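# Close the fridge door with all items upright inside

## Task

Get the refrigerator door fully closed, with the carton and all three bottles sitting inside it and every bottle standing upright. The task fails if a glass bottle drops any real distance, if the door is swung open or shut violently, or if the robot topples or is left leaning. It only counts if it holds without the robot keeping anything in place at the end.

## Robot and tools

Robot: a TidyBot++ base, 0.54 m long, 0.50 m wide and 0.38 m tall, on four driven casters. It carries one seven-joint arm with a two-finger gripper. The shoulder sits 0.12 m ahead of the base centre and 0.68 m up. There are two cameras: base_camera on the chassis and wrist_camera, which looks along the hand. The arm begins folded with the hand pointing down, reaching up to 0.08 m beyond the base front.

Frames: the base frame has its origin on the floor below the base centre, x forward, y left, z up. hand_pose is reported in it and marks the point between the finger pads; its z axis runs out along the fingers and its y axis is the closing direction. The odometry frame is the base frame where the scene began. base_odometry counts wheel rotation only, so slip shows up as travel; heading is positive to the left, -3.142 to 3.142. base_tilt is in degrees, positive when leaning forward or right.

execute_actions: "actions" is a list holding one action or nothing (an empty list just reports state and images). An action may contain:
- "base": exactly one of translate_m (metres, forward positive, -2 to 2), strafe_m (metres, left positive, -2 to 2) or rotate_rad (radians, counter-clockwise from above positive, -6.3 to 6.3). Each is an offset from where the base last measured itself, not a place.
- "joints": one dictionary for the single arm, keyed by joint name, each value an absolute target in radians. joint_1_rad (any angle; positive turns the arm clockwise from above, opposite to rotate_rad), joint_2_rad shoulder -2.249 to 2.249, joint_3_rad any angle, joint_4_rad elbow -2.579 to 2.579, joint_5_rad any angle, joint_6_rad wrist -2.099 to 2.099, joint_7_rad any angle (hand down: positive is counter-clockwise from above; at 1.57 the fingers open left-right). gripper_pos is a target from 0 (open, about 85 mm gap) to 1 (closed, squeezing hard). Free-turning joints take the short way, so turn them in steps below half a revolution. Joints left out may still be driving to an earlier target.
- "speeds": optional caps for this action only: translate_m and strafe_m 0.05 to 0.5 m/s, rotate_rad 0.1 to 1.57 rad/s (defaults are the maxima). A base move needing over 8.667 s at its cap is refused.
"cameras" picks images: "base_camera", "wrist_camera" or "all"; omitted or null means all, [] means none. Any bad key, name or out-of-range value refuses the whole call with no motion. If a result reports a stop, the remaining motion calls in that same reply are skipped.

wait(seconds 0 to 10) commands nothing and returns state and images. zoom_image(camera, region [x0, y0, x1, y1] in pixels from the top-left, at most 504 by 504) enlarges part of that camera's latest full image. read_manual(section "licences") only returns licence text. finished_scene(scene number) ends the scene irreversibly after the last command has settled, and reports success.

Arm geometry: upper arm 0.42 m, forearm 0.31 m, hand 0.31 m to the hand point. With joint_1_rad 0, joint_3_rad 3.14 and joint_5_rad 0 the arm moves in the base's x-z plane; angles from vertical (forward positive) are upper arm = j2, forearm = j2 - j4, hand = j2 - j4 - j6. Forward reach and height above the shoulder are the sums of length times sin and length times cos of those angles. A downward hand can rise to roughly 0.94 m, less when reaching far.

Result lines: base_status and joint_status tell how each motion ended. "done" for the base only means the wheels turned the commanded amount. "off_target" means it settled short and may still be pressing. "contact_stop" or "time_out" means the target was dropped and the part holds still. "joint command not followed" with a "cause:" line means a self-collision check blocked the arm targets (the gripper still moves); affected joints read "not_followed" and may be retried on later actions. on_its_own lists uncommanded motion. joint_positions, hand_pose, motor_effort (percent of max, peak in brackets, somewhat noisy and biased) and motor temperatures per joint are also given. "ARM HIT" means the arm struck itself or the base; nothing prevents the arm from hitting the base.

Accuracy: friction leaves joints a little off even when "done"; to correct, send each joint its previous command plus (wanted minus read). hand_pose itself may be off by 1 to 2 cm, so trust the images. Held loads make the arm sag; never command a loaded joint to its current reading. A gripper at 1 reading "done" holds nothing; "off_target" means it closed on something. Closed fingertips stick out about 20 mm beyond the hand point.

Hazards: a blocked base shoves hard until it times out and may still report "done". Driving while the arm is caught above about 0.8 m can tip the robot; sideways force on a raised hand can lift wheels; back off or retract the arm to level out. A torque sensor hitting its limit (104.5 N m for joints 1 to 4, 51.3 for 5 to 7) freezes the arm and gripper for 10 s while the base keeps going. Motors warm while holding loads: MOTOR HOT from 60 °C, and at 75 °C an OVER-TEMPERATURE FAULT lets the arm sink, with "limit_stop_at_motor_heat" on unfinished keys (resend them). The robot keeps its last command while you think. Move the door gently, keep bottles upright, avoid drops and hard pushes, and let go before ending. Loose objects may occasionally get a small nudge.

Each tool is called after "Emit:" in YAML: its name, and indented under it one key for each argument.

## Session

Emit:
execute_actions:
  actions: []

Scene clock: 0.00 s.
Motor temperatures (°C, as the motors report them): [33 36 30 32 42 41 42]
base_odometry: x=+0.000 y=+0.000 heading=+0.000 (m, m, rad; odometry frame)
base_tilt: forward=-0.3 right=+0.6 (deg)
base_status: not commanded
joint_positions: joint_1_rad=-0.049 joint_2_rad=-0.300 joint_3_rad=+3.103 joint_4_rad=-2.548 joint_5_rad=-0.057 joint_6_rad=-0.831 joint_7_rad=+1.605 gripper_pos=+0.000
joint_status: not commanded
motor_effort: joint_1_rad=+0 joint_2_rad=-2 joint_3_rad=+0 joint_4_rad=+13 joint_5_rad=+0 joint_6_rad=+2 joint_7_rad=+0 (%)
hand_pose: x=+0.2570 y=+0.0251 z=+0.5760 quat_wxyz=(-0.017, +0.999, +0.042, +0.030) (m; base frame)
pictures: base_camera, wrist_camera
Images, in order (width x height): base_camera 644x364, wrist_camera 644x476.

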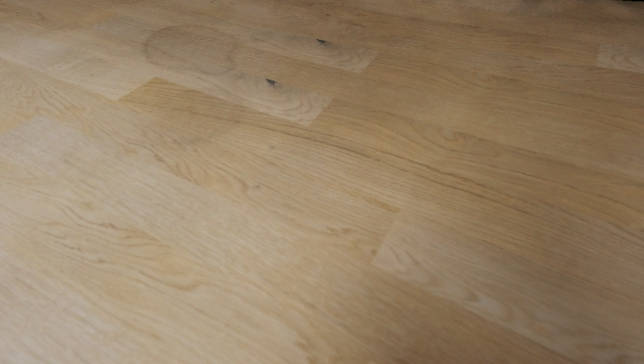

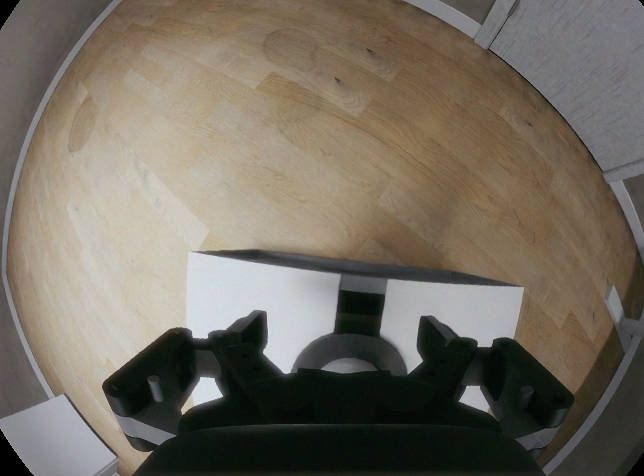

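Emit:
execute_actions:
  actions:
    - {"base":{"rotate_rad":2.4},"joints":{"joint_6_rad":0.5,"joint_1_rad":0,"joint_3_rad":3.14,"joint_5_rad":0,"joint_7_rad":1.57}}

Scene clock: 5.47 s.
Motor temperatures (°C, as the motors report them): [33 36 30 32 42 41 42]
base_odometry: x=+0.000 y=+0.000 heading=+2.400 (m, m, rad; odometry frame)
base_tilt: forward=-0.3 right=+0.5 (deg)
base_status: done
joint_positions: joint_1_rad=-0.014 joint_2_rad=-0.300 joint_3_rad=+3.121 joint_4_rad=-2.546 joint_5_rad=-0.022 joint_6_rad=+0.490 joint_7_rad=+1.597 gripper_pos=+0.000
joint_status: all done
motor_effort: joint_1_rad=+0(1) joint_2_rad=-7(8) joint_3_rad=+0(1) joint_4_rad=+18(18) joint_5_rad=+1(1) joint_6_rad=+9(10) joint_7_rad=-1(0) (%)
hand_pose: x=+0.5457 y=+0.0131 z=+0.8297 quat_wxyz=(-0.002, +0.770, +0.014, +0.638) (m; base frame)
pictures: base_camera, wrist_camera
Images, in order (width x height): base_camera 644x364, wrist_camera 644x476.

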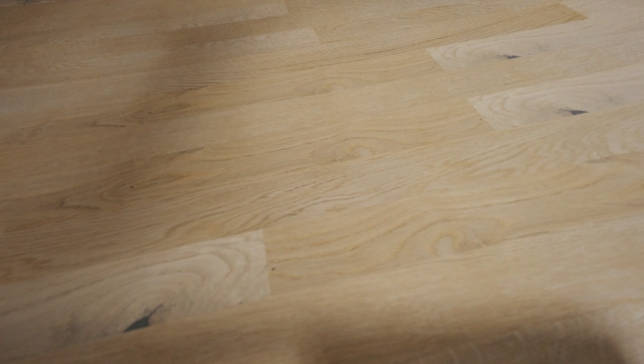

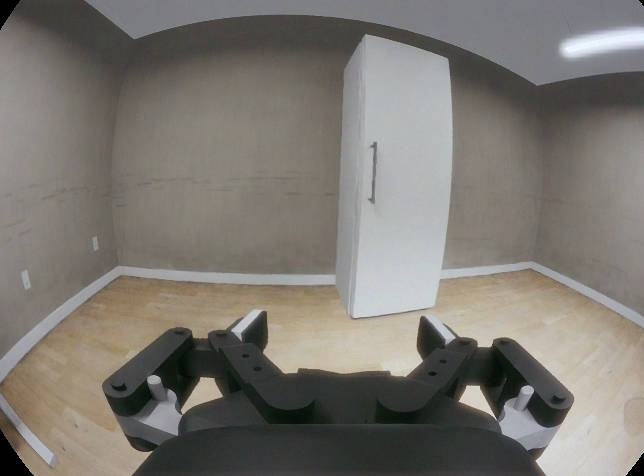

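Emit:
execute_actions:
  actions:
    - {"base":{"strafe_m":0.7}}
  cameras: []

Emit:
execute_actions:
  actions:
    - {"base":{"translate_m":1.1},"joints":{"joint_1_rad":0.8}}

Scene clock: 12.00 s.
Motor temperatures (°C, as the motors report them): [33 36 30 32 42 41 42]
base_odometry: x=-0.472 y=-0.517 heading=+2.400 (m, m, rad; odometry frame)
base_tilt: forward=-0.3 right=+0.5 (deg)
base_status: done
joint_positions: joint_1_rad=-0.013 joint_2_rad=-0.300 joint_3_rad=+3.124 joint_4_rad=-2.546 joint_5_rad=-0.022 joint_6_rad=+0.490 joint_7_rad=+1.597 gripper_pos=+0.000
joint_status: not commanded
motor_effort: joint_1_rad=+0(1) joint_2_rad=-7(7) joint_3_rad=-1(1) joint_4_rad=+18(18) joint_5_rad=+0(2) joint_6_rad=+9(10) joint_7_rad=+1(1) (%)
hand_pose: x=+0.5457 y=+0.0115 z=+0.8297 quat_wxyz=(-0.001, +0.770, +0.012, +0.638) (m; base frame)
pictures: none
No camera images: the call's "cameras" was empty. Leave "cameras" out to get every camera's image.

Scene clock: 15.57 s.
Motor temperatures (°C, as the motors report them): [33 36 30 32 42 41 42]
base_odometry: x=-1.284 y=+0.226 heading=+2.401 (m, m, rad; odometry frame)
base_tilt: forward=-0.3 right=+0.6 (deg)
base_status: done
joint_positions: joint_1_rad=+0.787 joint_2_rad=-0.300 joint_3_rad=+3.124 joint_4_rad=-2.546 joint_5_rad=-0.022 joint_6_rad=+0.490 joint_7_rad=+1.597 gripper_pos=+0.000
joint_status: all done
motor_effort: joint_1_rad=+0(1) joint_2_rad=-6(9) joint_3_rad=-1(0) joint_4_rad=+18(19) joint_5_rad=+1(1) joint_6_rad=+10(10) joint_7_rad=+0(0) (%)
hand_pose: x=+0.4244 y=-0.2982 z=+0.8298 quat_wxyz=(+0.247, +0.713, -0.289, +0.589) (m; base frame)
pictures: base_camera, wrist_camera
Images, in order (width x height): base_camera 644x364, wrist_camera 644x476.

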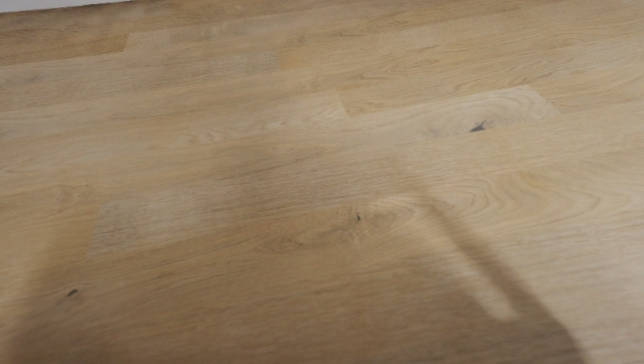

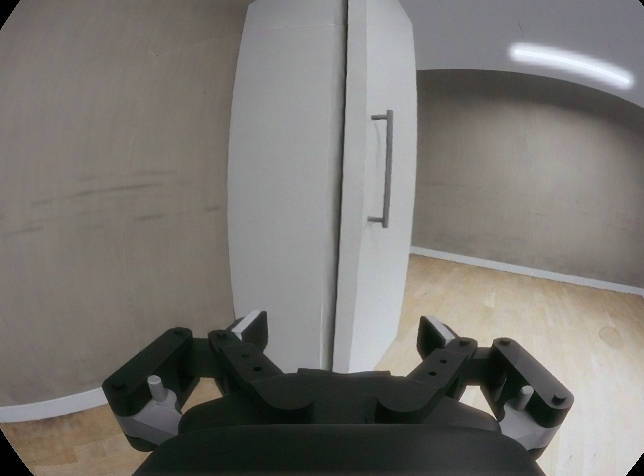

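Emit:
execute_actions:
  actions:
    - {"base":{"rotate_rad":-1.32},"joints":{"joint_1_rad":-0.02,"joint_6_rad":0.68,"gripper_pos":1}}
  cameras: []

Emit:
execute_actions:
  actions:
    - {"base":{"strafe_m":0.5}}

Scene clock: 21.83 s.
Motor temperatures (°C, as the motors report them): [33 36 30 32 42 41 42]
base_odometry: x=-1.284 y=+0.226 heading=+1.081 (m, m, rad; odometry frame)
base_tilt: forward=-0.3 right=+0.5 (deg)
base_status: done
joint_positions: joint_1_rad=-0.005 joint_2_rad=-0.300 joint_3_rad=+3.125 joint_4_rad=-2.546 joint_5_rad=-0.022 joint_6_rad=+0.646 joint_7_rad=+1.597 gripper_pos=+0.999
joint_status: all done
motor_effort: joint_1_rad=+0(1) joint_2_rad=-7(8) joint_3_rad=+0(0) joint_4_rad=+18(18) joint_5_rad=+1(1) joint_6_rad=+10(9) joint_7_rad=+0(0) (%)
hand_pose: x=+0.5510 y=+0.0073 z=+0.8781 quat_wxyz=(+0.002, +0.717, +0.008, +0.697) (m; base frame)
pictures: none
No camera images: the call's "cameras" was empty. Leave "cameras" out to get every camera's image.

Scene clock: 24.20 s.
Motor temperatures (°C, as the motors report them): [33 36 30 32 42 41 42]
base_odometry: x=-1.725 y=+0.461 heading=+1.080 (m, m, rad; odometry frame)
base_tilt: forward=-0.3 right=+0.5 (deg)
base_status: done
joint_positions: joint_1_rad=-0.008 joint_2_rad=-0.300 joint_3_rad=+3.126 joint_4_rad=-2.546 joint_5_rad=-0.022 joint_6_rad=+0.646 joint_7_rad=+1.597 gripper_pos=+0.999
joint_status: not commanded
motor_effort: joint_1_rad=+0(1) joint_2_rad=-7(8) joint_3_rad=+0(1) joint_4_rad=+18(18) joint_5_rad=+1(0) joint_6_rad=+10(10) joint_7_rad=+0(0) (%)
hand_pose: x=+0.5510 y=+0.0083 z=+0.8781 quat_wxyz=(+0.001, +0.717, +0.009, +0.697) (m; base frame)
pictures: base_camera, wrist_camera
Images, in order (width x height): base_camera 644x364, wrist_camera 644x476.

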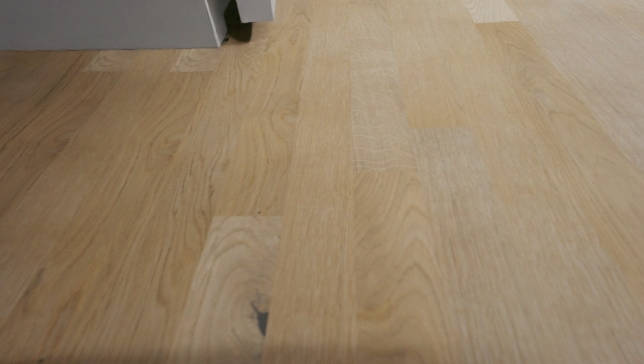

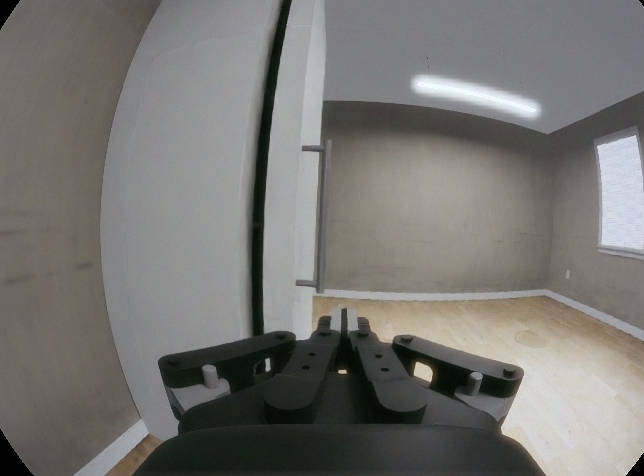

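Emit:
execute_actions:
  actions:
    - {"base":{"strafe_m":0.04},"joints":{"gripper_pos":0.45}}
  cameras: []

Emit:
execute_actions:
  actions:
    - {"base":{"translate_m":0.25}}

Scene clock: 30.20 s.
Motor temperatures (°C, as the motors report them): [33 36 30 32 42 41 42]
base_odometry: x=-1.761 y=+0.480 heading=+1.080 (m, m, rad; odometry frame)
base_tilt: forward=-0.3 right=+0.5 (deg)
base_status: done
joint_positions: joint_1_rad=-0.010 joint_2_rad=-0.300 joint_3_rad=+3.127 joint_4_rad=-2.546 joint_5_rad=-0.022 joint_6_rad=+0.646 joint_7_rad=+1.597 gripper_pos=+0.450
joint_status: all done
motor_effort: joint_1_rad=+0(1) joint_2_rad=-7(7) joint_3_rad=+0(1) joint_4_rad=+18(18) joint_5_rad=+1(1) joint_6_rad=+10(10) joint_7_rad=+0(0) (%)
hand_pose: x=+0.5510 y=+0.0085 z=+0.8781 quat_wxyz=(+0.001, +0.717, +0.009, +0.697) (m; base frame)
pictures: none
No camera images: the call's "cameras" was empty. Leave "cameras" out to get every camera's image.

Scene clock: 31.97 s.
Motor temperatures (°C, as the motors report them): [33 36 30 32 42 41 42]
base_odometry: x=-1.643 y=+0.701 heading=+1.081 (m, m, rad; odometry frame)
base_tilt: forward=-0.3 right=+0.5 (deg)
base_status: done
joint_positions: joint_1_rad=-0.010 joint_2_rad=-0.296 joint_3_rad=+3.127 joint_4_rad=-2.546 joint_5_rad=-0.022 joint_6_rad=+0.647 joint_7_rad=+1.597 gripper_pos=+0.450
joint_status: not commanded
motor_effort: joint_1_rad=+0(0) joint_2_rad=-7(10) joint_3_rad=-1(0) joint_4_rad=+18(19) joint_5_rad=+1(1) joint_6_rad=+10(10) joint_7_rad=+0(0) (%)
hand_pose: x=+0.5517 y=+0.0085 z=+0.8770 quat_wxyz=(+0.001, +0.718, +0.009, +0.696) (m; base frame)
pictures: base_camera, wrist_camera
Images, in order (width x height): base_camera 644x364, wrist_camera 644x476.

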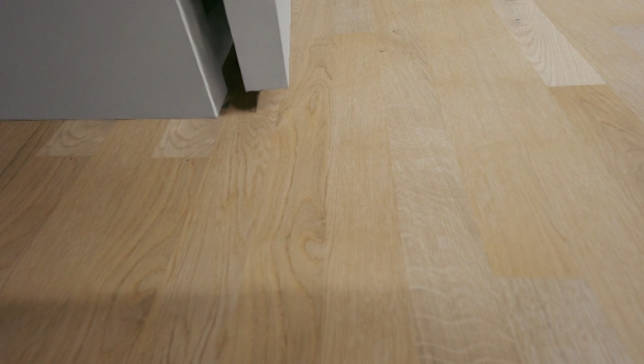

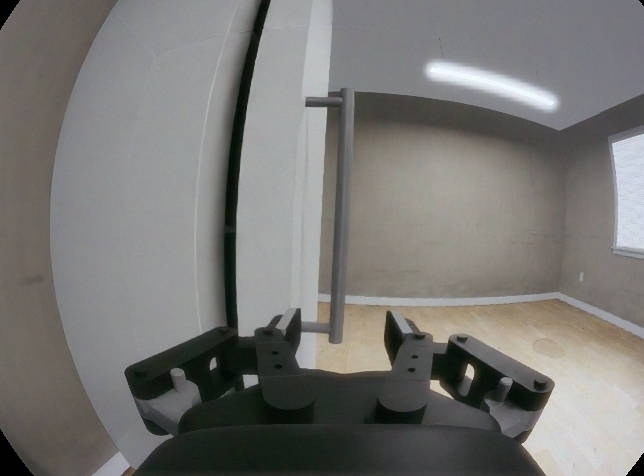

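Emit:
execute_actions:
  actions:
    - {"base":{"strafe_m":0.08},"joints":{"gripper_pos":0}}
  cameras: []

Emit:
execute_actions:
  actions:
    - {"base":{"translate_m":0.09}}

Scene clock: 39.57 s.
Motor temperatures (°C, as the motors report them): [33 36 30 32 42 41 43]
base_odometry: x=-1.713 y=+0.739 heading=+1.081 (m, m, rad; odometry frame)
base_tilt: forward=-0.3 right=+0.5 (deg)
base_status: done
joint_positions: joint_1_rad=-0.011 joint_2_rad=-0.296 joint_3_rad=+3.127 joint_4_rad=-2.546 joint_5_rad=-0.021 joint_6_rad=+0.647 joint_7_rad=+1.597 gripper_pos=+0.000
joint_status: all done
motor_effort: joint_1_rad=+0(1) joint_2_rad=-7(7) joint_3_rad=-1(1) joint_4_rad=+18(18) joint_5_rad=+0(0) joint_6_rad=+10(10) joint_7_rad=+0(0) (%)
hand_pose: x=+0.5517 y=+0.0088 z=+0.8771 quat_wxyz=(+0.001, +0.718, +0.009, +0.696) (m; base frame)
pictures: none
No camera images: the call's "cameras" was empty. Leave "cameras" out to get every camera's image.

Scene clock: 40.77 s.
Motor temperatures (°C, as the motors report them): [33 36 30 32 42 41 43]
base_odometry: x=-1.671 y=+0.818 heading=+1.081 (m, m, rad; odometry frame)
base_tilt: forward=-0.2 right=+0.6 (deg)
base_status: done
joint_positions: joint_1_rad=-0.011 joint_2_rad=-0.294 joint_3_rad=+3.127 joint_4_rad=-2.546 joint_5_rad=-0.021 joint_6_rad=+0.648 joint_7_rad=+1.597 gripper_pos=+0.000
joint_status: not commanded
motor_effort: joint_1_rad=+0(0) joint_2_rad=-8(10) joint_3_rad=-1(0) joint_4_rad=+18(19) joint_5_rad=+1(1) joint_6_rad=+10(10) joint_7_rad=+0(0) (%)
hand_pose: x=+0.5521 y=+0.0088 z=+0.8763 quat_wxyz=(+0.001, +0.719, +0.009, +0.695) (m; base frame)
pictures: base_camera, wrist_camera
Images, in order (width x height): base_camera 644x364, wrist_camera 644x476.

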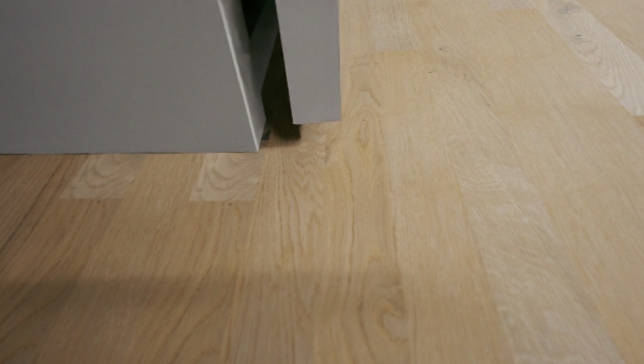

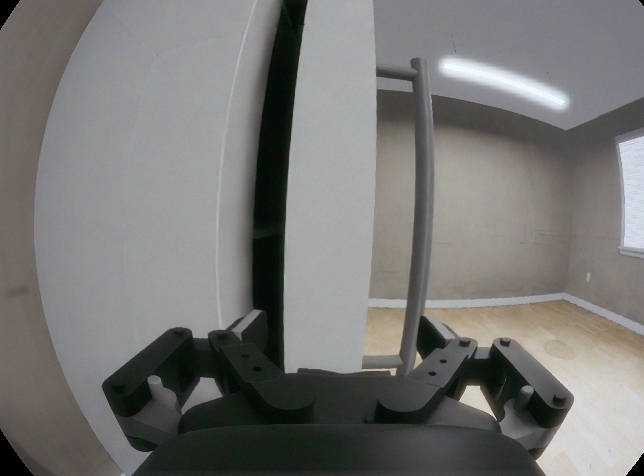

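Emit:
execute_actions:
  actions:
    - {"base":{"strafe_m":0.008}}
  cameras: []

Emit:
execute_actions:
  actions:
    - {"base":{"translate_m":0.095},"speeds":{"translate_m":0.06}}

Emit:
execute_actions:
  actions:
    - {"base":{"strafe_m":-0.1},"speeds":{"strafe_m":0.06}}

Scene clock: 46.83 s.
Motor temperatures (°C, as the motors report them): [33 36 30 32 42 41 43]
base_odometry: x=-1.678 y=+0.822 heading=+1.081 (m, m, rad; odometry frame)
base_tilt: forward=-0.3 right=+0.5 (deg)
base_status: done
joint_positions: joint_1_rad=-0.011 joint_2_rad=-0.294 joint_3_rad=+3.127 joint_4_rad=-2.546 joint_5_rad=-0.021 joint_6_rad=+0.648 joint_7_rad=+1.597 gripper_pos=+0.000
joint_status: not commanded
motor_effort: joint_1_rad=+0(1) joint_2_rad=-7(8) joint_3_rad=+0(1) joint_4_rad=+18(18) joint_5_rad=+1(0) joint_6_rad=+10(9) joint_7_rad=+0(1) (%)
hand_pose: x=+0.5521 y=+0.0088 z=+0.8763 quat_wxyz=(+0.001, +0.719, +0.009, +0.695) (m; base frame)
pictures: none
No camera images: the call's "cameras" was empty. Leave "cameras" out to get every camera's image.

Scene clock: 48.90 s.
Motor temperatures (°C, as the motors report them): [33 36 30 32 42 41 43]
base_odometry: x=-1.634 y=+0.906 heading=+1.081 (m, m, rad; odometry frame)
base_tilt: forward=-0.3 right=+0.6 (deg)
base_status: done
joint_positions: joint_1_rad=-0.011 joint_2_rad=-0.295 joint_3_rad=+3.127 joint_4_rad=-2.546 joint_5_rad=-0.021 joint_6_rad=+0.648 joint_7_rad=+1.597 gripper_pos=+0.000
joint_status: not commanded
motor_effort: joint_1_rad=+0(0) joint_2_rad=-8(10) joint_3_rad=+0(0) joint_4_rad=+18(19) joint_5_rad=+1(1) joint_6_rad=+9(10) joint_7_rad=+0(1) (%)
hand_pose: x=+0.5519 y=+0.0088 z=+0.8768 quat_wxyz=(+0.001, +0.718, +0.009, +0.696) (m; base frame)
pictures: base_camera, wrist_camera
Images, in order (width x height): base_camera 644x364, wrist_camera 644x476.

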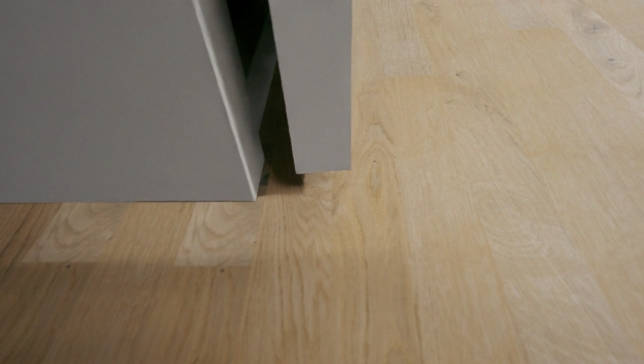

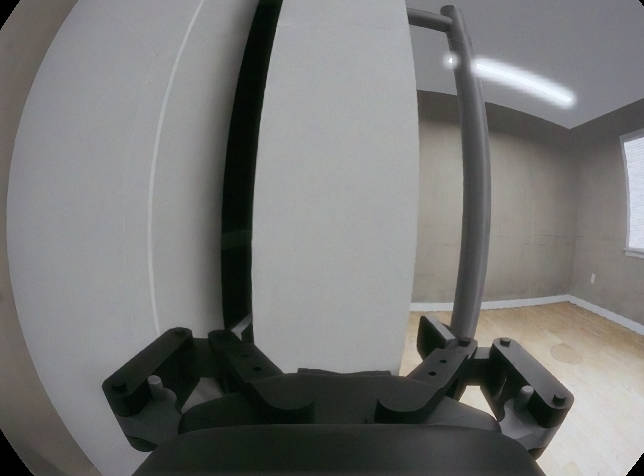

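Scene clock: 51.07 s.
Motor temperatures (°C, as the motors report them): [33 36 30 32 42 41 43]
base_odometry: x=-1.545 y=+0.859 heading=+1.081 (m, m, rad; odometry frame)
base_tilt: forward=-0.3 right=+0.5 (deg)
base_status: done
joint_positions: joint_1_rad=-0.019 joint_2_rad=-0.295 joint_3_rad=+3.128 joint_4_rad=-2.546 joint_5_rad=-0.016 joint_6_rad=+0.648 joint_7_rad=+1.597 gripper_pos=+0.000
joint_status: not commanded
motor_effort: joint_1_rad=+0(2) joint_2_rad=-7(8) joint_3_rad=+0(3) joint_4_rad=+18(18) joint_5_rad=+1(1) joint_6_rad=+10(10) joint_7_rad=+0(0) (%)
hand_pose: x=+0.5518 y=+0.0128 z=+0.8769 quat_wxyz=(-0.002, +0.718, +0.014, +0.696) (m; base frame)
pictures: base_camera, wrist_camera
Images, in order (width x height): base_camera 644x364, wrist_camera 644x476.

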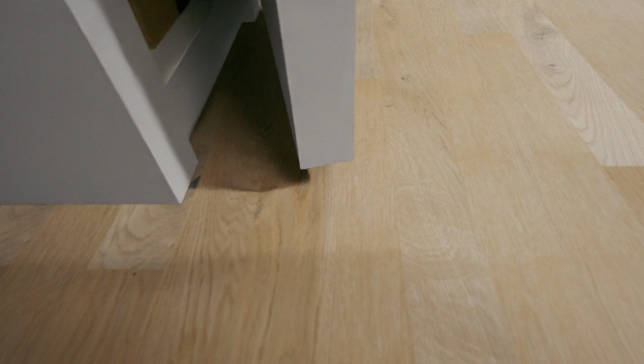

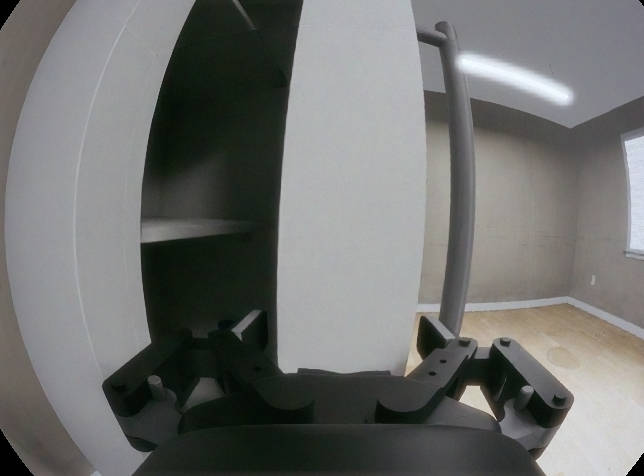

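Emit:
execute_actions:
  actions:
    - {"base":{"translate_m":0.04}}
  cameras: []

Emit:
execute_actions:
  actions:
    - {"base":{"strafe_m":-0.2},"speeds":{"strafe_m":0.1}}

Emit:
execute_actions:
  actions:
    - {"base":{"strafe_m":0.13},"joints":{"gripper_pos":1,"joint_6_rad":0.2}}

Scene clock: 57.00 s.
Motor temperatures (°C, as the motors report them): [33 36 30 32 42 41 43]
base_odometry: x=-1.526 y=+0.894 heading=+1.081 (m, m, rad; odometry frame)
base_tilt: forward=-0.3 right=+0.5 (deg)
base_status: done
joint_positions: joint_1_rad=-0.019 joint_2_rad=-0.310 joint_3_rad=+3.135 joint_4_rad=-2.557 joint_5_rad=-0.010 joint_6_rad=+0.652 joint_7_rad=+1.596 gripper_pos=+0.000
joint_status: not commanded
motor_effort: joint_1_rad=+0(6) joint_2_rad=-5(8) joint_3_rad=+0(4) joint_4_rad=+19(27) joint_5_rad=+1(5) joint_6_rad=+9(10) joint_7_rad=+1(0) (%)
hand_pose: x=+0.5469 y=+0.0105 z=+0.8785 quat_wxyz=(+0.000, +0.715, +0.014, +0.699) (m; base frame)
pictures: none
No camera images: the call's "cameras" was empty. Leave "cameras" out to get every camera's image.

Scene clock: 59.57 s.
Motor temperatures (°C, as the motors report them): [33 36 30 32 42 41 43]
base_odometry: x=-1.350 y=+0.801 heading=+1.081 (m, m, rad; odometry frame)
base_tilt: forward=-0.2 right=+0.6 (deg)
base_status: done
joint_positions: joint_1_rad=-0.022 joint_2_rad=-0.310 joint_3_rad=+3.135 joint_4_rad=-2.556 joint_5_rad=-0.010 joint_6_rad=+0.652 joint_7_rad=+1.596 gripper_pos=+0.000
joint_status: not commanded
motor_effort: joint_1_rad=+0(3) joint_2_rad=-7(7) joint_3_rad=+0(4) joint_4_rad=+18(20) joint_5_rad=+1(2) joint_6_rad=+10(10) joint_7_rad=-1(1) (%)
hand_pose: x=+0.5470 y=+0.0118 z=+0.8785 quat_wxyz=(-0.001, +0.715, +0.015, +0.699) (m; base frame)
pictures: base_camera, wrist_camera
Images, in order (width x height): base_camera 644x364, wrist_camera 644x476.

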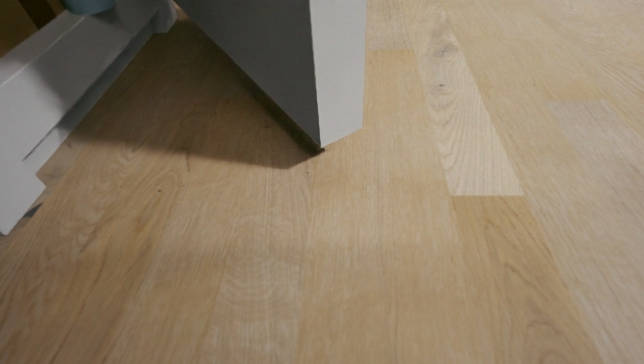

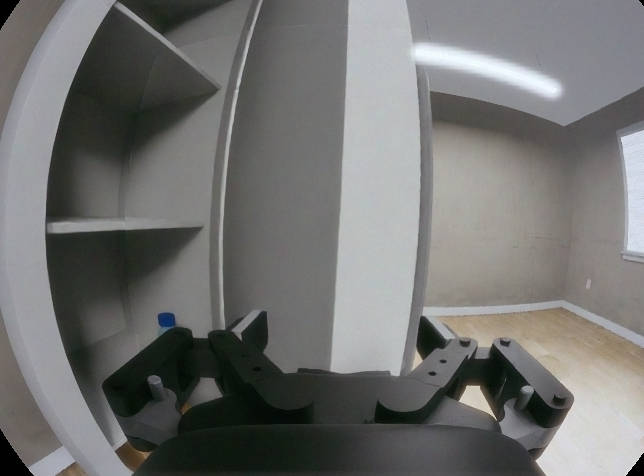

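Scene clock: 60.93 s.
Motor temperatures (°C, as the motors report them): [33 36 30 32 42 41 43]
base_odometry: x=-1.464 y=+0.862 heading=+1.081 (m, m, rad; odometry frame)
base_tilt: forward=-0.3 right=+0.5 (deg)
base_status: done
joint_positions: joint_1_rad=-0.022 joint_2_rad=-0.307 joint_3_rad=+3.135 joint_4_rad=-2.552 joint_5_rad=-0.010 joint_6_rad=+0.211 joint_7_rad=+1.596 gripper_pos=+0.999
joint_status: all done
motor_effort: joint_1_rad=+0(1) joint_2_rad=-7(7) joint_3_rad=+0(0) joint_4_rad=+17(20) joint_5_rad=+1(2) joint_6_rad=+9(11) joint_7_rad=+0(0) (%)
hand_pose: x=+0.5158 y=+0.0120 z=+0.7476 quat_wxyz=(-0.002, +0.850, +0.018, +0.526) (m; base frame)
pictures: base_camera, wrist_camera
Images, in order (width x height): base_camera 644x364, wrist_camera 644x476.

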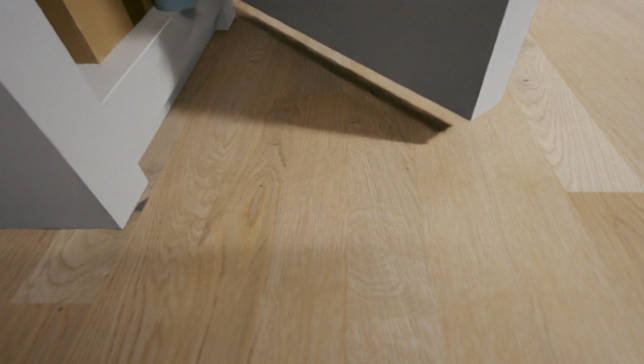

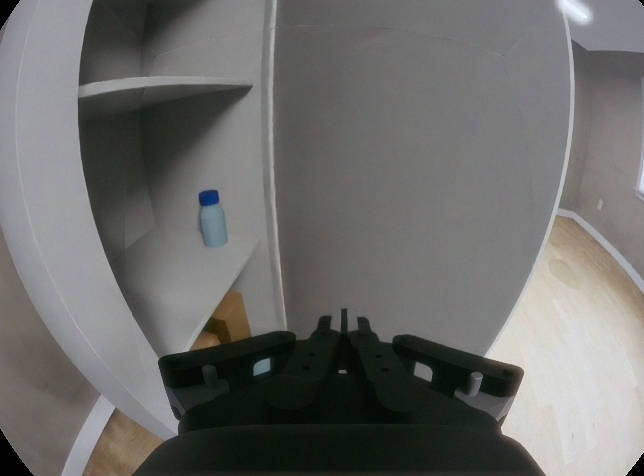

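Emit:
execute_actions:
  actions:
    - {"base":{"strafe_m":-0.13}}
  cameras: []

Emit:
execute_actions:
  actions:
    - {"base":{"translate_m":0.55},"speeds":{"translate_m":0.1}}

Emit:
execute_actions:
  actions:
    - {"base":{"strafe_m":-0.45},"joints":{"joint_6_rad":-0.2,"joint_1_rad":-1.2}}

Scene clock: 67.50 s.
Motor temperatures (°C, as the motors report them): [33 36 30 32 42 41 43]
base_odometry: x=-1.350 y=+0.800 heading=+1.081 (m, m, rad; odometry frame)
base_tilt: forward=-0.3 right=+0.6 (deg)
base_status: done
joint_positions: joint_1_rad=-0.022 joint_2_rad=-0.307 joint_3_rad=+3.135 joint_4_rad=-2.552 joint_5_rad=-0.010 joint_6_rad=+0.211 joint_7_rad=+1.596 gripper_pos=+0.999
joint_status: not commanded
motor_effort: joint_1_rad=+0(1) joint_2_rad=-6(7) joint_3_rad=+0(1) joint_4_rad=+18(18) joint_5_rad=+1(0) joint_6_rad=+8(9) joint_7_rad=+0(0) (%)
hand_pose: x=+0.5158 y=+0.0120 z=+0.7476 quat_wxyz=(-0.002, +0.850, +0.018, +0.526) (m; base frame)
pictures: none
No camera images: the call's "cameras" was empty. Leave "cameras" out to get every camera's image.

Scene clock: 73.63 s.
Motor temperatures (°C, as the motors report them): [33 36 30 32 42 41 43]
base_odometry: x=-1.091 y=+1.285 heading=+1.081 (m, m, rad; odometry frame)
base_tilt: forward=-0.3 right=+0.5 (deg)
base_status: done
joint_positions: joint_1_rad=-0.023 joint_2_rad=-0.364 joint_3_rad=+3.135 joint_4_rad=-2.588 joint_5_rad=-0.010 joint_6_rad=+0.169 joint_7_rad=+1.596 gripper_pos=+0.999
joint_status: not commanded
motor_effort: joint_1_rad=+1(3) joint_2_rad=+7(13) joint_3_rad=+2(4) joint_4_rad=+25(31) joint_5_rad=+1(0) joint_6_rad=+17(23) joint_7_rad=+0(0) (%)
hand_pose: x=+0.4943 y=+0.0121 z=+0.7392 quat_wxyz=(-0.002, +0.856, +0.019, +0.517) (m; base frame)
pictures: base_camera, wrist_camera
Images, in order (width x height): base_camera 644x364, wrist_camera 644x476.

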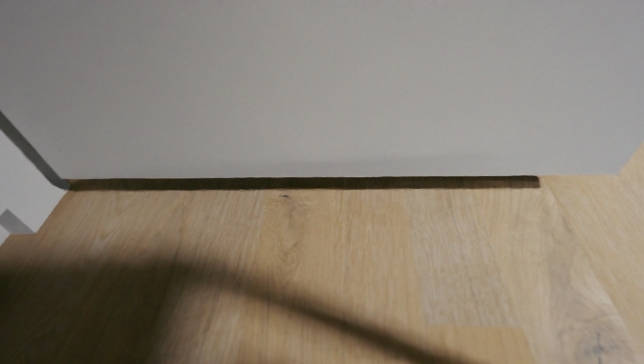

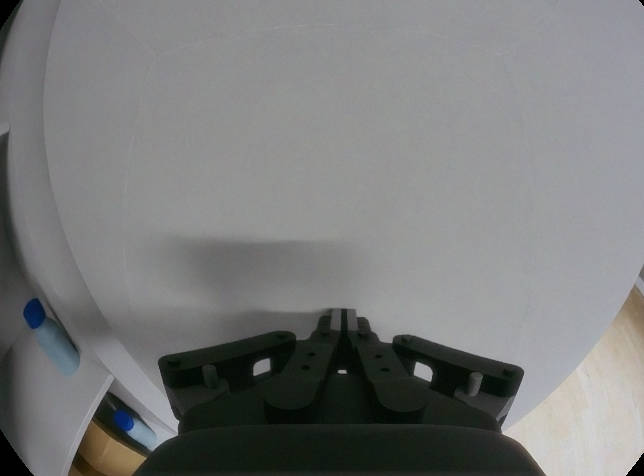

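Scene clock: 76.10 s.
Motor temperatures (°C, as the motors report them): [33 36 30 32 42 41 43]
base_odometry: x=-0.694 y=+1.073 heading=+1.082 (m, m, rad; odometry frame)
base_tilt: forward=-0.3 right=+0.6 (deg)
base_status: done
joint_positions: joint_1_rad=-1.187 joint_2_rad=-0.308 joint_3_rad=+3.135 joint_4_rad=-2.553 joint_5_rad=-0.010 joint_6_rad=-0.166 joint_7_rad=+1.596 gripper_pos=+0.999
joint_status: all done
motor_effort: joint_1_rad=+0(2) joint_2_rad=-5(7) joint_3_rad=-1(3) joint_4_rad=+17(25) joint_5_rad=+1(0) joint_6_rad=+7(15) joint_7_rad=+1(0) (%)
hand_pose: x=+0.2372 y=+0.3033 z=+0.6545 quat_wxyz=(-0.198, +0.768, +0.531, +0.297) (m; base frame)
pictures: base_camera, wrist_camera
Images, in order (width x height): base_camera 644x364, wrist_camera 644x476.

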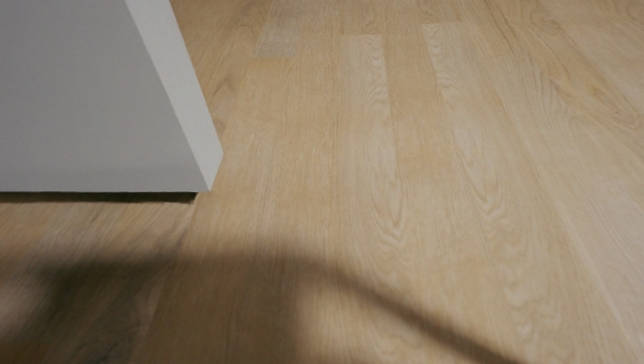

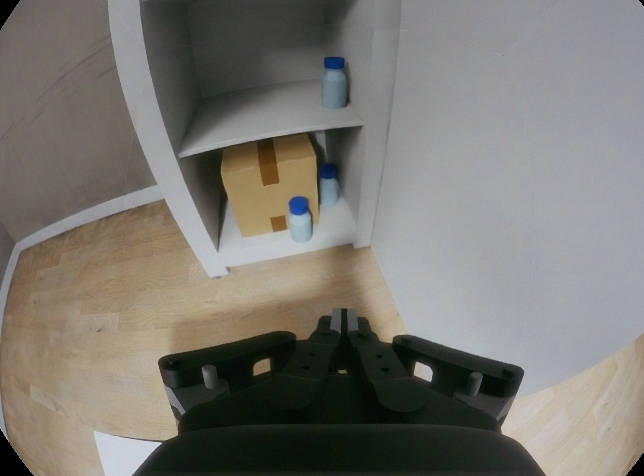

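Emit:
execute_actions:
  actions:
    - {"base":{"strafe_m":-0.4}}
  cameras: []

Emit:
execute_actions:
  actions:
    - {"base":{"rotate_rad":1.57},"joints":{"joint_1_rad":0.01,"gripper_pos":0}}
  cameras: []

Emit:
execute_actions:
  actions:
    - {"base":{"strafe_m":-0.22},"joints":{"joint_2_rad":1.9,"joint_4_rad":-0.63,"joint_6_rad":0.63}}

Scene clock: 87.67 s.
Motor temperatures (°C, as the motors report them): [33 36 30 32 42 41 43]
base_odometry: x=-0.341 y=+0.886 heading=+1.082 (m, m, rad; odometry frame)
base_tilt: forward=-0.3 right=+0.5 (deg)
base_status: done
joint_positions: joint_1_rad=-1.187 joint_2_rad=-0.306 joint_3_rad=+3.135 joint_4_rad=-2.553 joint_5_rad=-0.010 joint_6_rad=-0.168 joint_7_rad=+1.596 gripper_pos=+0.999
joint_status: not commanded
motor_effort: joint_1_rad=+0(0) joint_2_rad=-6(7) joint_3_rad=+0(0) joint_4_rad=+16(17) joint_5_rad=+1(1) joint_6_rad=+7(7) joint_7_rad=+0(0) (%)
hand_pose: x=+0.2370 y=+0.3027 z=+0.6533 quat_wxyz=(-0.197, +0.769, +0.532, +0.295) (m; base frame)
pictures: none
No camera images: the call's "cameras" was empty. Leave "cameras" out to get every camera's image.

Scene clock: 90.17 s.
Motor temperatures (°C, as the motors report them): [33 36 30 32 42 41 43]
base_odometry: x=-0.341 y=+0.886 heading=+2.652 (m, m, rad; odometry frame)
base_tilt: forward=-0.3 right=+0.5 (deg)
base_status: done
joint_positions: joint_1_rad=-0.003 joint_2_rad=-0.306 joint_3_rad=+3.135 joint_4_rad=-2.553 joint_5_rad=-0.010 joint_6_rad=-0.168 joint_7_rad=+1.596 gripper_pos=+0.000
joint_status: all done
motor_effort: joint_1_rad=+0(1) joint_2_rad=-5(6) joint_3_rad=+0(0) joint_4_rad=+16(17) joint_5_rad=+0(1) joint_6_rad=+7(7) joint_7_rad=+0(0) (%)
hand_pose: x=+0.4439 y=+0.0048 z=+0.6533 quat_wxyz=(+0.001, +0.935, +0.012, +0.355) (m; base frame)
pictures: none
No camera images: the call's "cameras" was empty. Leave "cameras" out to get every camera's image.

Scene clock: 93.43 s.
Motor temperatures (°C, as the motors report them): [33 36 30 32 42 41 43]
base_odometry: x=-0.237 y=+1.080 heading=+2.653 (m, m, rad; odometry frame)
base_tilt: forward=-0.2 right=+0.6 (deg)
base_status: done
joint_positions: joint_1_rad=+0.003 joint_2_rad=+1.894 joint_3_rad=+3.135 joint_4_rad=-0.646 joint_5_rad=-0.010 joint_6_rad=+0.595 joint_7_rad=+1.596 gripper_pos=+0.000
joint_status: all done
motor_effort: joint_1_rad=+0(2) joint_2_rad=-49(54) joint_3_rad=-1(2) joint_4_rad=+14(18) joint_5_rad=+1(1) joint_6_rad=+9(9) joint_7_rad=+0(0) (%)
hand_pose: x=+0.9857 y=-0.0017 z=+0.1753 quat_wxyz=(+0.006, +0.826, +0.001, +0.563) (m; base frame)
pictures: base_camera, wrist_camera
Images, in order (width x height): base_camera 644x364, wrist_camera 644x476.

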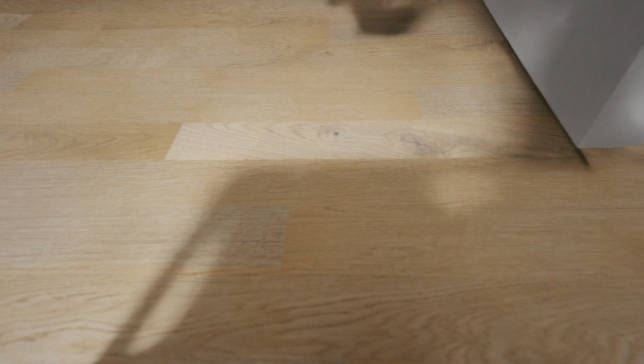

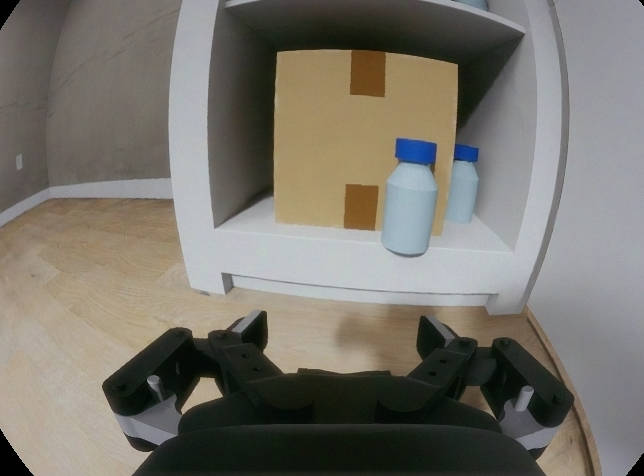

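Emit:
execute_actions:
  actions:
    - {"base":{"strafe_m":-0.09},"joints":{"joint_6_rad":0.68}}
  cameras: []

Emit:
execute_actions:
  actions:
    - {"base":{"translate_m":0.13},"speeds":{"translate_m":0.15}}

Scene clock: 98.57 s.
Motor temperatures (°C, as the motors report them): [33 36 30 32 42 41 43]
base_odometry: x=-0.195 y=+1.160 heading=+2.653 (m, m, rad; odometry frame)
base_tilt: forward=-0.2 right=+0.5 (deg)
base_status: done
joint_positions: joint_1_rad=+0.014 joint_2_rad=+1.895 joint_3_rad=+3.135 joint_4_rad=-0.642 joint_5_rad=-0.010 joint_6_rad=+0.651 joint_7_rad=+1.596 gripper_pos=+0.000
joint_status: all done
motor_effort: joint_1_rad=+0(4) joint_2_rad=-49(51) joint_3_rad=-2(2) joint_4_rad=+15(15) joint_5_rad=+1(0) joint_6_rad=+9(10) joint_7_rad=+0(1) (%)
hand_pose: x=+0.9925 y=-0.0114 z=+0.1929 quat_wxyz=(+0.010, +0.809, -0.003, +0.587) (m; base frame)
pictures: none
No camera images: the call's "cameras" was empty. Leave "cameras" out to get every camera's image.

Scene clock: 100.10 s.
Motor temperatures (°C, as the motors report them): [33 36 30 32 42 41 43]
base_odometry: x=-0.310 y=+1.221 heading=+2.653 (m, m, rad; odometry frame)
base_tilt: forward=-0.2 right=+0.6 (deg)
base_status: done
joint_positions: joint_1_rad=+0.014 joint_2_rad=+1.897 joint_3_rad=+3.135 joint_4_rad=-0.640 joint_5_rad=-0.010 joint_6_rad=+0.651 joint_7_rad=+1.596 gripper_pos=+0.000
joint_status: not commanded
motor_effort: joint_1_rad=+0(1) joint_2_rad=-49(52) joint_3_rad=-1(2) joint_4_rad=+15(16) joint_5_rad=+1(0) joint_6_rad=+9(9) joint_7_rad=-1(1) (%)
hand_pose: x=+0.9926 y=-0.0114 z=+0.1926 quat_wxyz=(+0.010, +0.809, -0.003, +0.588) (m; base frame)
pictures: base_camera, wrist_camera
Images, in order (width x height): base_camera 644x364, wrist_camera 644x476.

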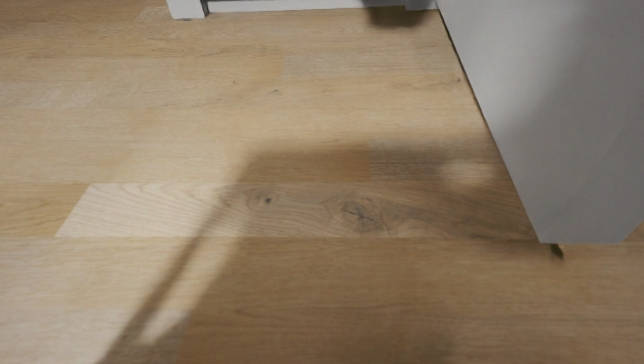

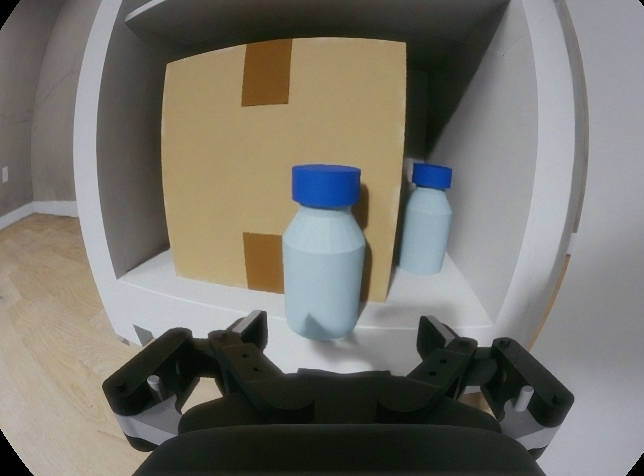

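Emit:
execute_actions:
  actions:
    - {"base":{"strafe_m":0.018},"speeds":{"strafe_m":0.05}}
  cameras: []

Emit:
execute_actions:
  actions:
    - {"base":{"translate_m":0.085},"speeds":{"translate_m":0.07}}

Emit:
execute_actions:
  actions:
    - {"joints":{"gripper_pos":1}}

Scene clock: 105.40 s.
Motor temperatures (°C, as the motors report them): [33 36 30 32 42 41 43]
base_odometry: x=-0.319 y=+1.205 heading=+2.653 (m, m, rad; odometry frame)
base_tilt: forward=-0.2 right=+0.5 (deg)
base_status: done
joint_positions: joint_1_rad=+0.013 joint_2_rad=+1.897 joint_3_rad=+3.135 joint_4_rad=-0.640 joint_5_rad=-0.010 joint_6_rad=+0.651 joint_7_rad=+1.596 gripper_pos=+0.000
joint_status: not commanded
motor_effort: joint_1_rad=+0(3) joint_2_rad=-49(50) joint_3_rad=-2(2) joint_4_rad=+14(15) joint_5_rad=+1(1) joint_6_rad=+9(9) joint_7_rad=+0(0) (%)
hand_pose: x=+0.9926 y=-0.0104 z=+0.1926 quat_wxyz=(+0.009, +0.809, -0.003, +0.588) (m; base frame)
pictures: none
No camera images: the call's "cameras" was empty. Leave "cameras" out to get every camera's image.

Scene clock: 107.13 s.
Motor temperatures (°C, as the motors report them): [33 36 30 32 42 41 43]
base_odometry: x=-0.394 y=+1.245 heading=+2.653 (m, m, rad; odometry frame)
base_tilt: forward=-0.2 right=+0.5 (deg)
base_status: done
joint_positions: joint_1_rad=+0.013 joint_2_rad=+1.897 joint_3_rad=+3.135 joint_4_rad=-0.639 joint_5_rad=-0.010 joint_6_rad=+0.651 joint_7_rad=+1.596 gripper_pos=+0.000
joint_status: not commanded
motor_effort: joint_1_rad=+0(1) joint_2_rad=-49(52) joint_3_rad=-1(2) joint_4_rad=+14(16) joint_5_rad=+0(1) joint_6_rad=+9(9) joint_7_rad=+0(1) (%)
hand_pose: x=+0.9924 y=-0.0104 z=+0.1923 quat_wxyz=(+0.009, +0.809, -0.003, +0.588) (m; base frame)
pictures: base_camera, wrist_camera
Images, in order (width x height): base_camera 644x364, wrist_camera 644x476.

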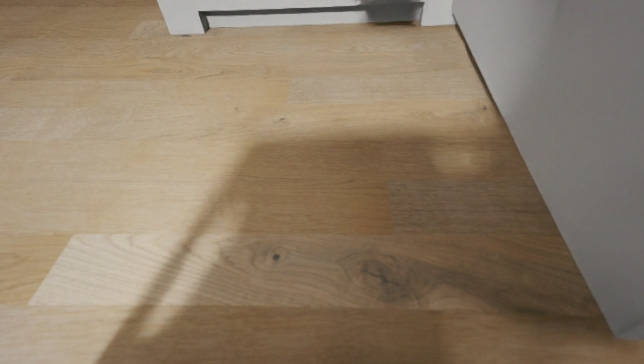

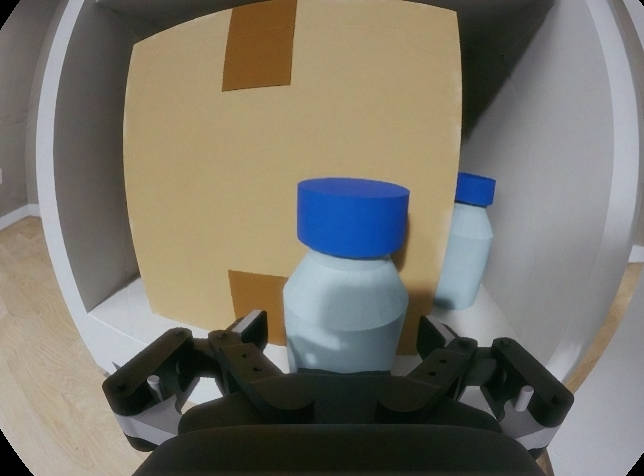

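Scene clock: 108.23 s.
Motor temperatures (°C, as the motors report them): [33 36 30 32 42 41 43]
base_odometry: x=-0.393 y=+1.245 heading=+2.653 (m, m, rad; odometry frame)
base_tilt: forward=-0.2 right=+0.5 (deg)
base_status: not commanded
joint_positions: joint_1_rad=+0.013 joint_2_rad=+1.899 joint_3_rad=+3.135 joint_4_rad=-0.644 joint_5_rad=-0.010 joint_6_rad=+0.665 joint_7_rad=+1.596 gripper_pos=+0.288
joint_status: gripper_pos off_target (ended at +0.288, target +1.000)
motor_effort: joint_1_rad=-1(3) joint_2_rad=-50(53) joint_3_rad=-2(2) joint_4_rad=+16(22) joint_5_rad=+1(2) joint_6_rad=+7(9) joint_7_rad=+0(1) (%)
hand_pose: x=+0.9912 y=-0.0105 z=+0.1926 quat_wxyz=(+0.009, +0.807, -0.003, +0.590) (m; base frame)
pictures: base_camera, wrist_camera
Images, in order (width x height): base_camera 644x364, wrist_camera 644x476.

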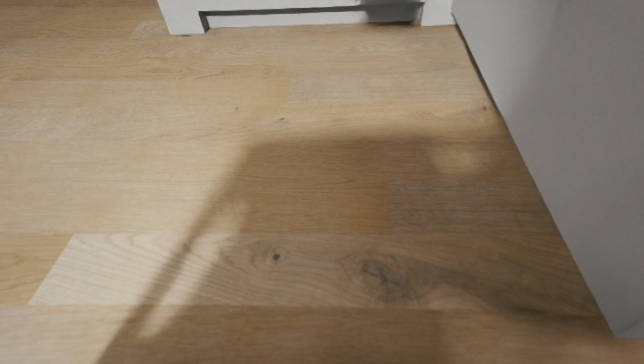

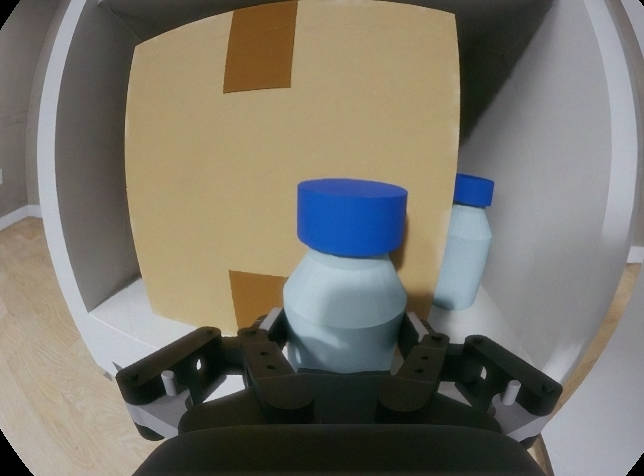

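Emit:
execute_actions:
  actions:
    - {"base":{"strafe_m":-0.11},"speeds":{"strafe_m":0.06},"joints":{"joint_2_rad":1.87}}

Emit:
execute_actions:
  actions:
    - {"base":{"translate_m":0.045},"speeds":{"translate_m":0.05}}

Emit:
execute_actions:
  actions:
    - {"joints":{"gripper_pos":0.12}}
  cameras: []

Emit:
execute_actions:
  actions:
    - {"base":{"translate_m":-0.2},"speeds":{"translate_m":0.15}}

Scene clock: 115.03 s.
Motor temperatures (°C, as the motors report them): [33 37 30 32 42 41 43]
base_odometry: x=-0.342 y=+1.342 heading=+2.653 (m, m, rad; odometry frame)
base_tilt: forward=-0.2 right=+0.6 (deg)
base_status: done
joint_positions: joint_1_rad=-0.059 joint_2_rad=+1.898 joint_3_rad=+3.135 joint_4_rad=-0.645 joint_5_rad=+0.012 joint_6_rad=+0.665 joint_7_rad=+1.589 gripper_pos=+0.289
joint_status: all done
motor_effort: joint_1_rad=+13(15) joint_2_rad=-56(57) joint_3_rad=+2(2) joint_4_rad=+20(20) joint_5_rad=-4(5) joint_6_rad=+9(11) joint_7_rad=+2(2) (%)
hand_pose: x=+0.9897 y=+0.0561 z=+0.1930 quat_wxyz=(-0.014, +0.806, +0.034, +0.591) (m; base frame)
pictures: base_camera, wrist_camera
Images, in order (width x height): base_camera 644x364, wrist_camera 644x476.

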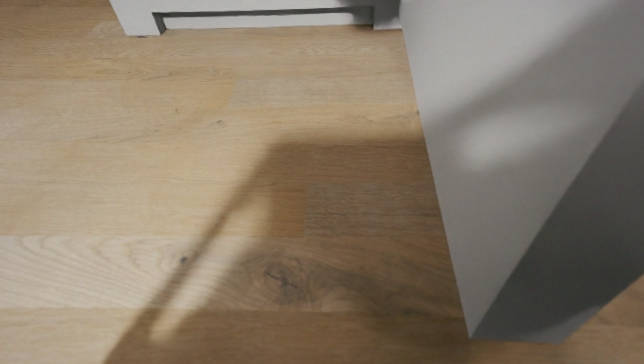

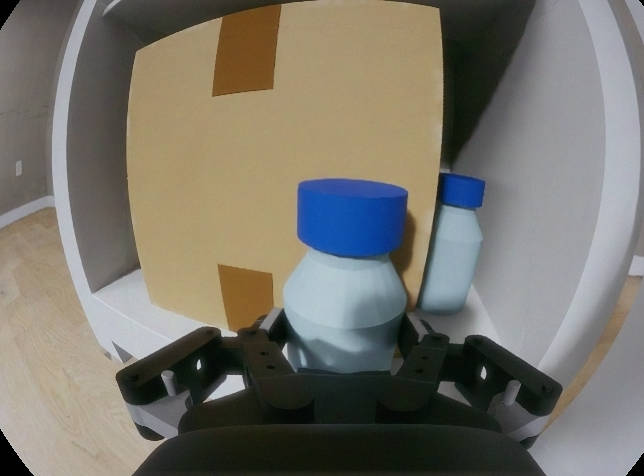

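Scene clock: 118.00 s.
Motor temperatures (°C, as the motors report them): [33 37 30 32 42 41 43]
base_odometry: x=-0.378 y=+1.360 heading=+2.652 (m, m, rad; odometry frame)
base_tilt: forward=-0.3 right=+0.6 (deg)
base_status: translate_m time_out (by the wheels' count: +0.040 of +0.045)
joint_positions: joint_1_rad=-0.038 joint_2_rad=+1.906 joint_3_rad=+3.135 joint_4_rad=-0.726 joint_5_rad=+0.012 joint_6_rad=+0.809 joint_7_rad=+1.588 gripper_pos=+0.289
joint_status: not commanded
motor_effort: joint_1_rad=+8(12) joint_2_rad=-55(60) joint_3_rad=+1(2) joint_4_rad=+31(34) joint_5_rad=-4(4) joint_6_rad=-12(16) joint_7_rad=+1(2) (%)
hand_pose: x=+0.9702 y=+0.0377 z=+0.1912 quat_wxyz=(-0.009, +0.790, +0.025, +0.613) (m; base frame)
pictures: base_camera, wrist_camera
Images, in order (width x height): base_camera 644x364, wrist_camera 644x476.

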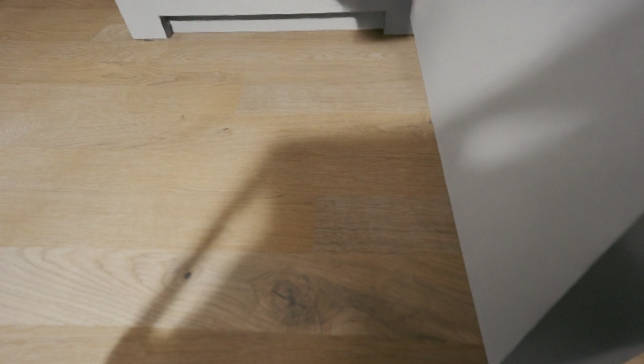

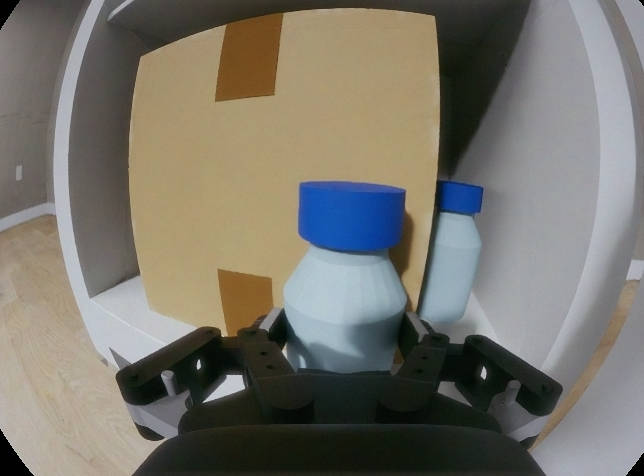

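not run: a stop came earlier in this reply.

not run: a stop came earlier in this reply.


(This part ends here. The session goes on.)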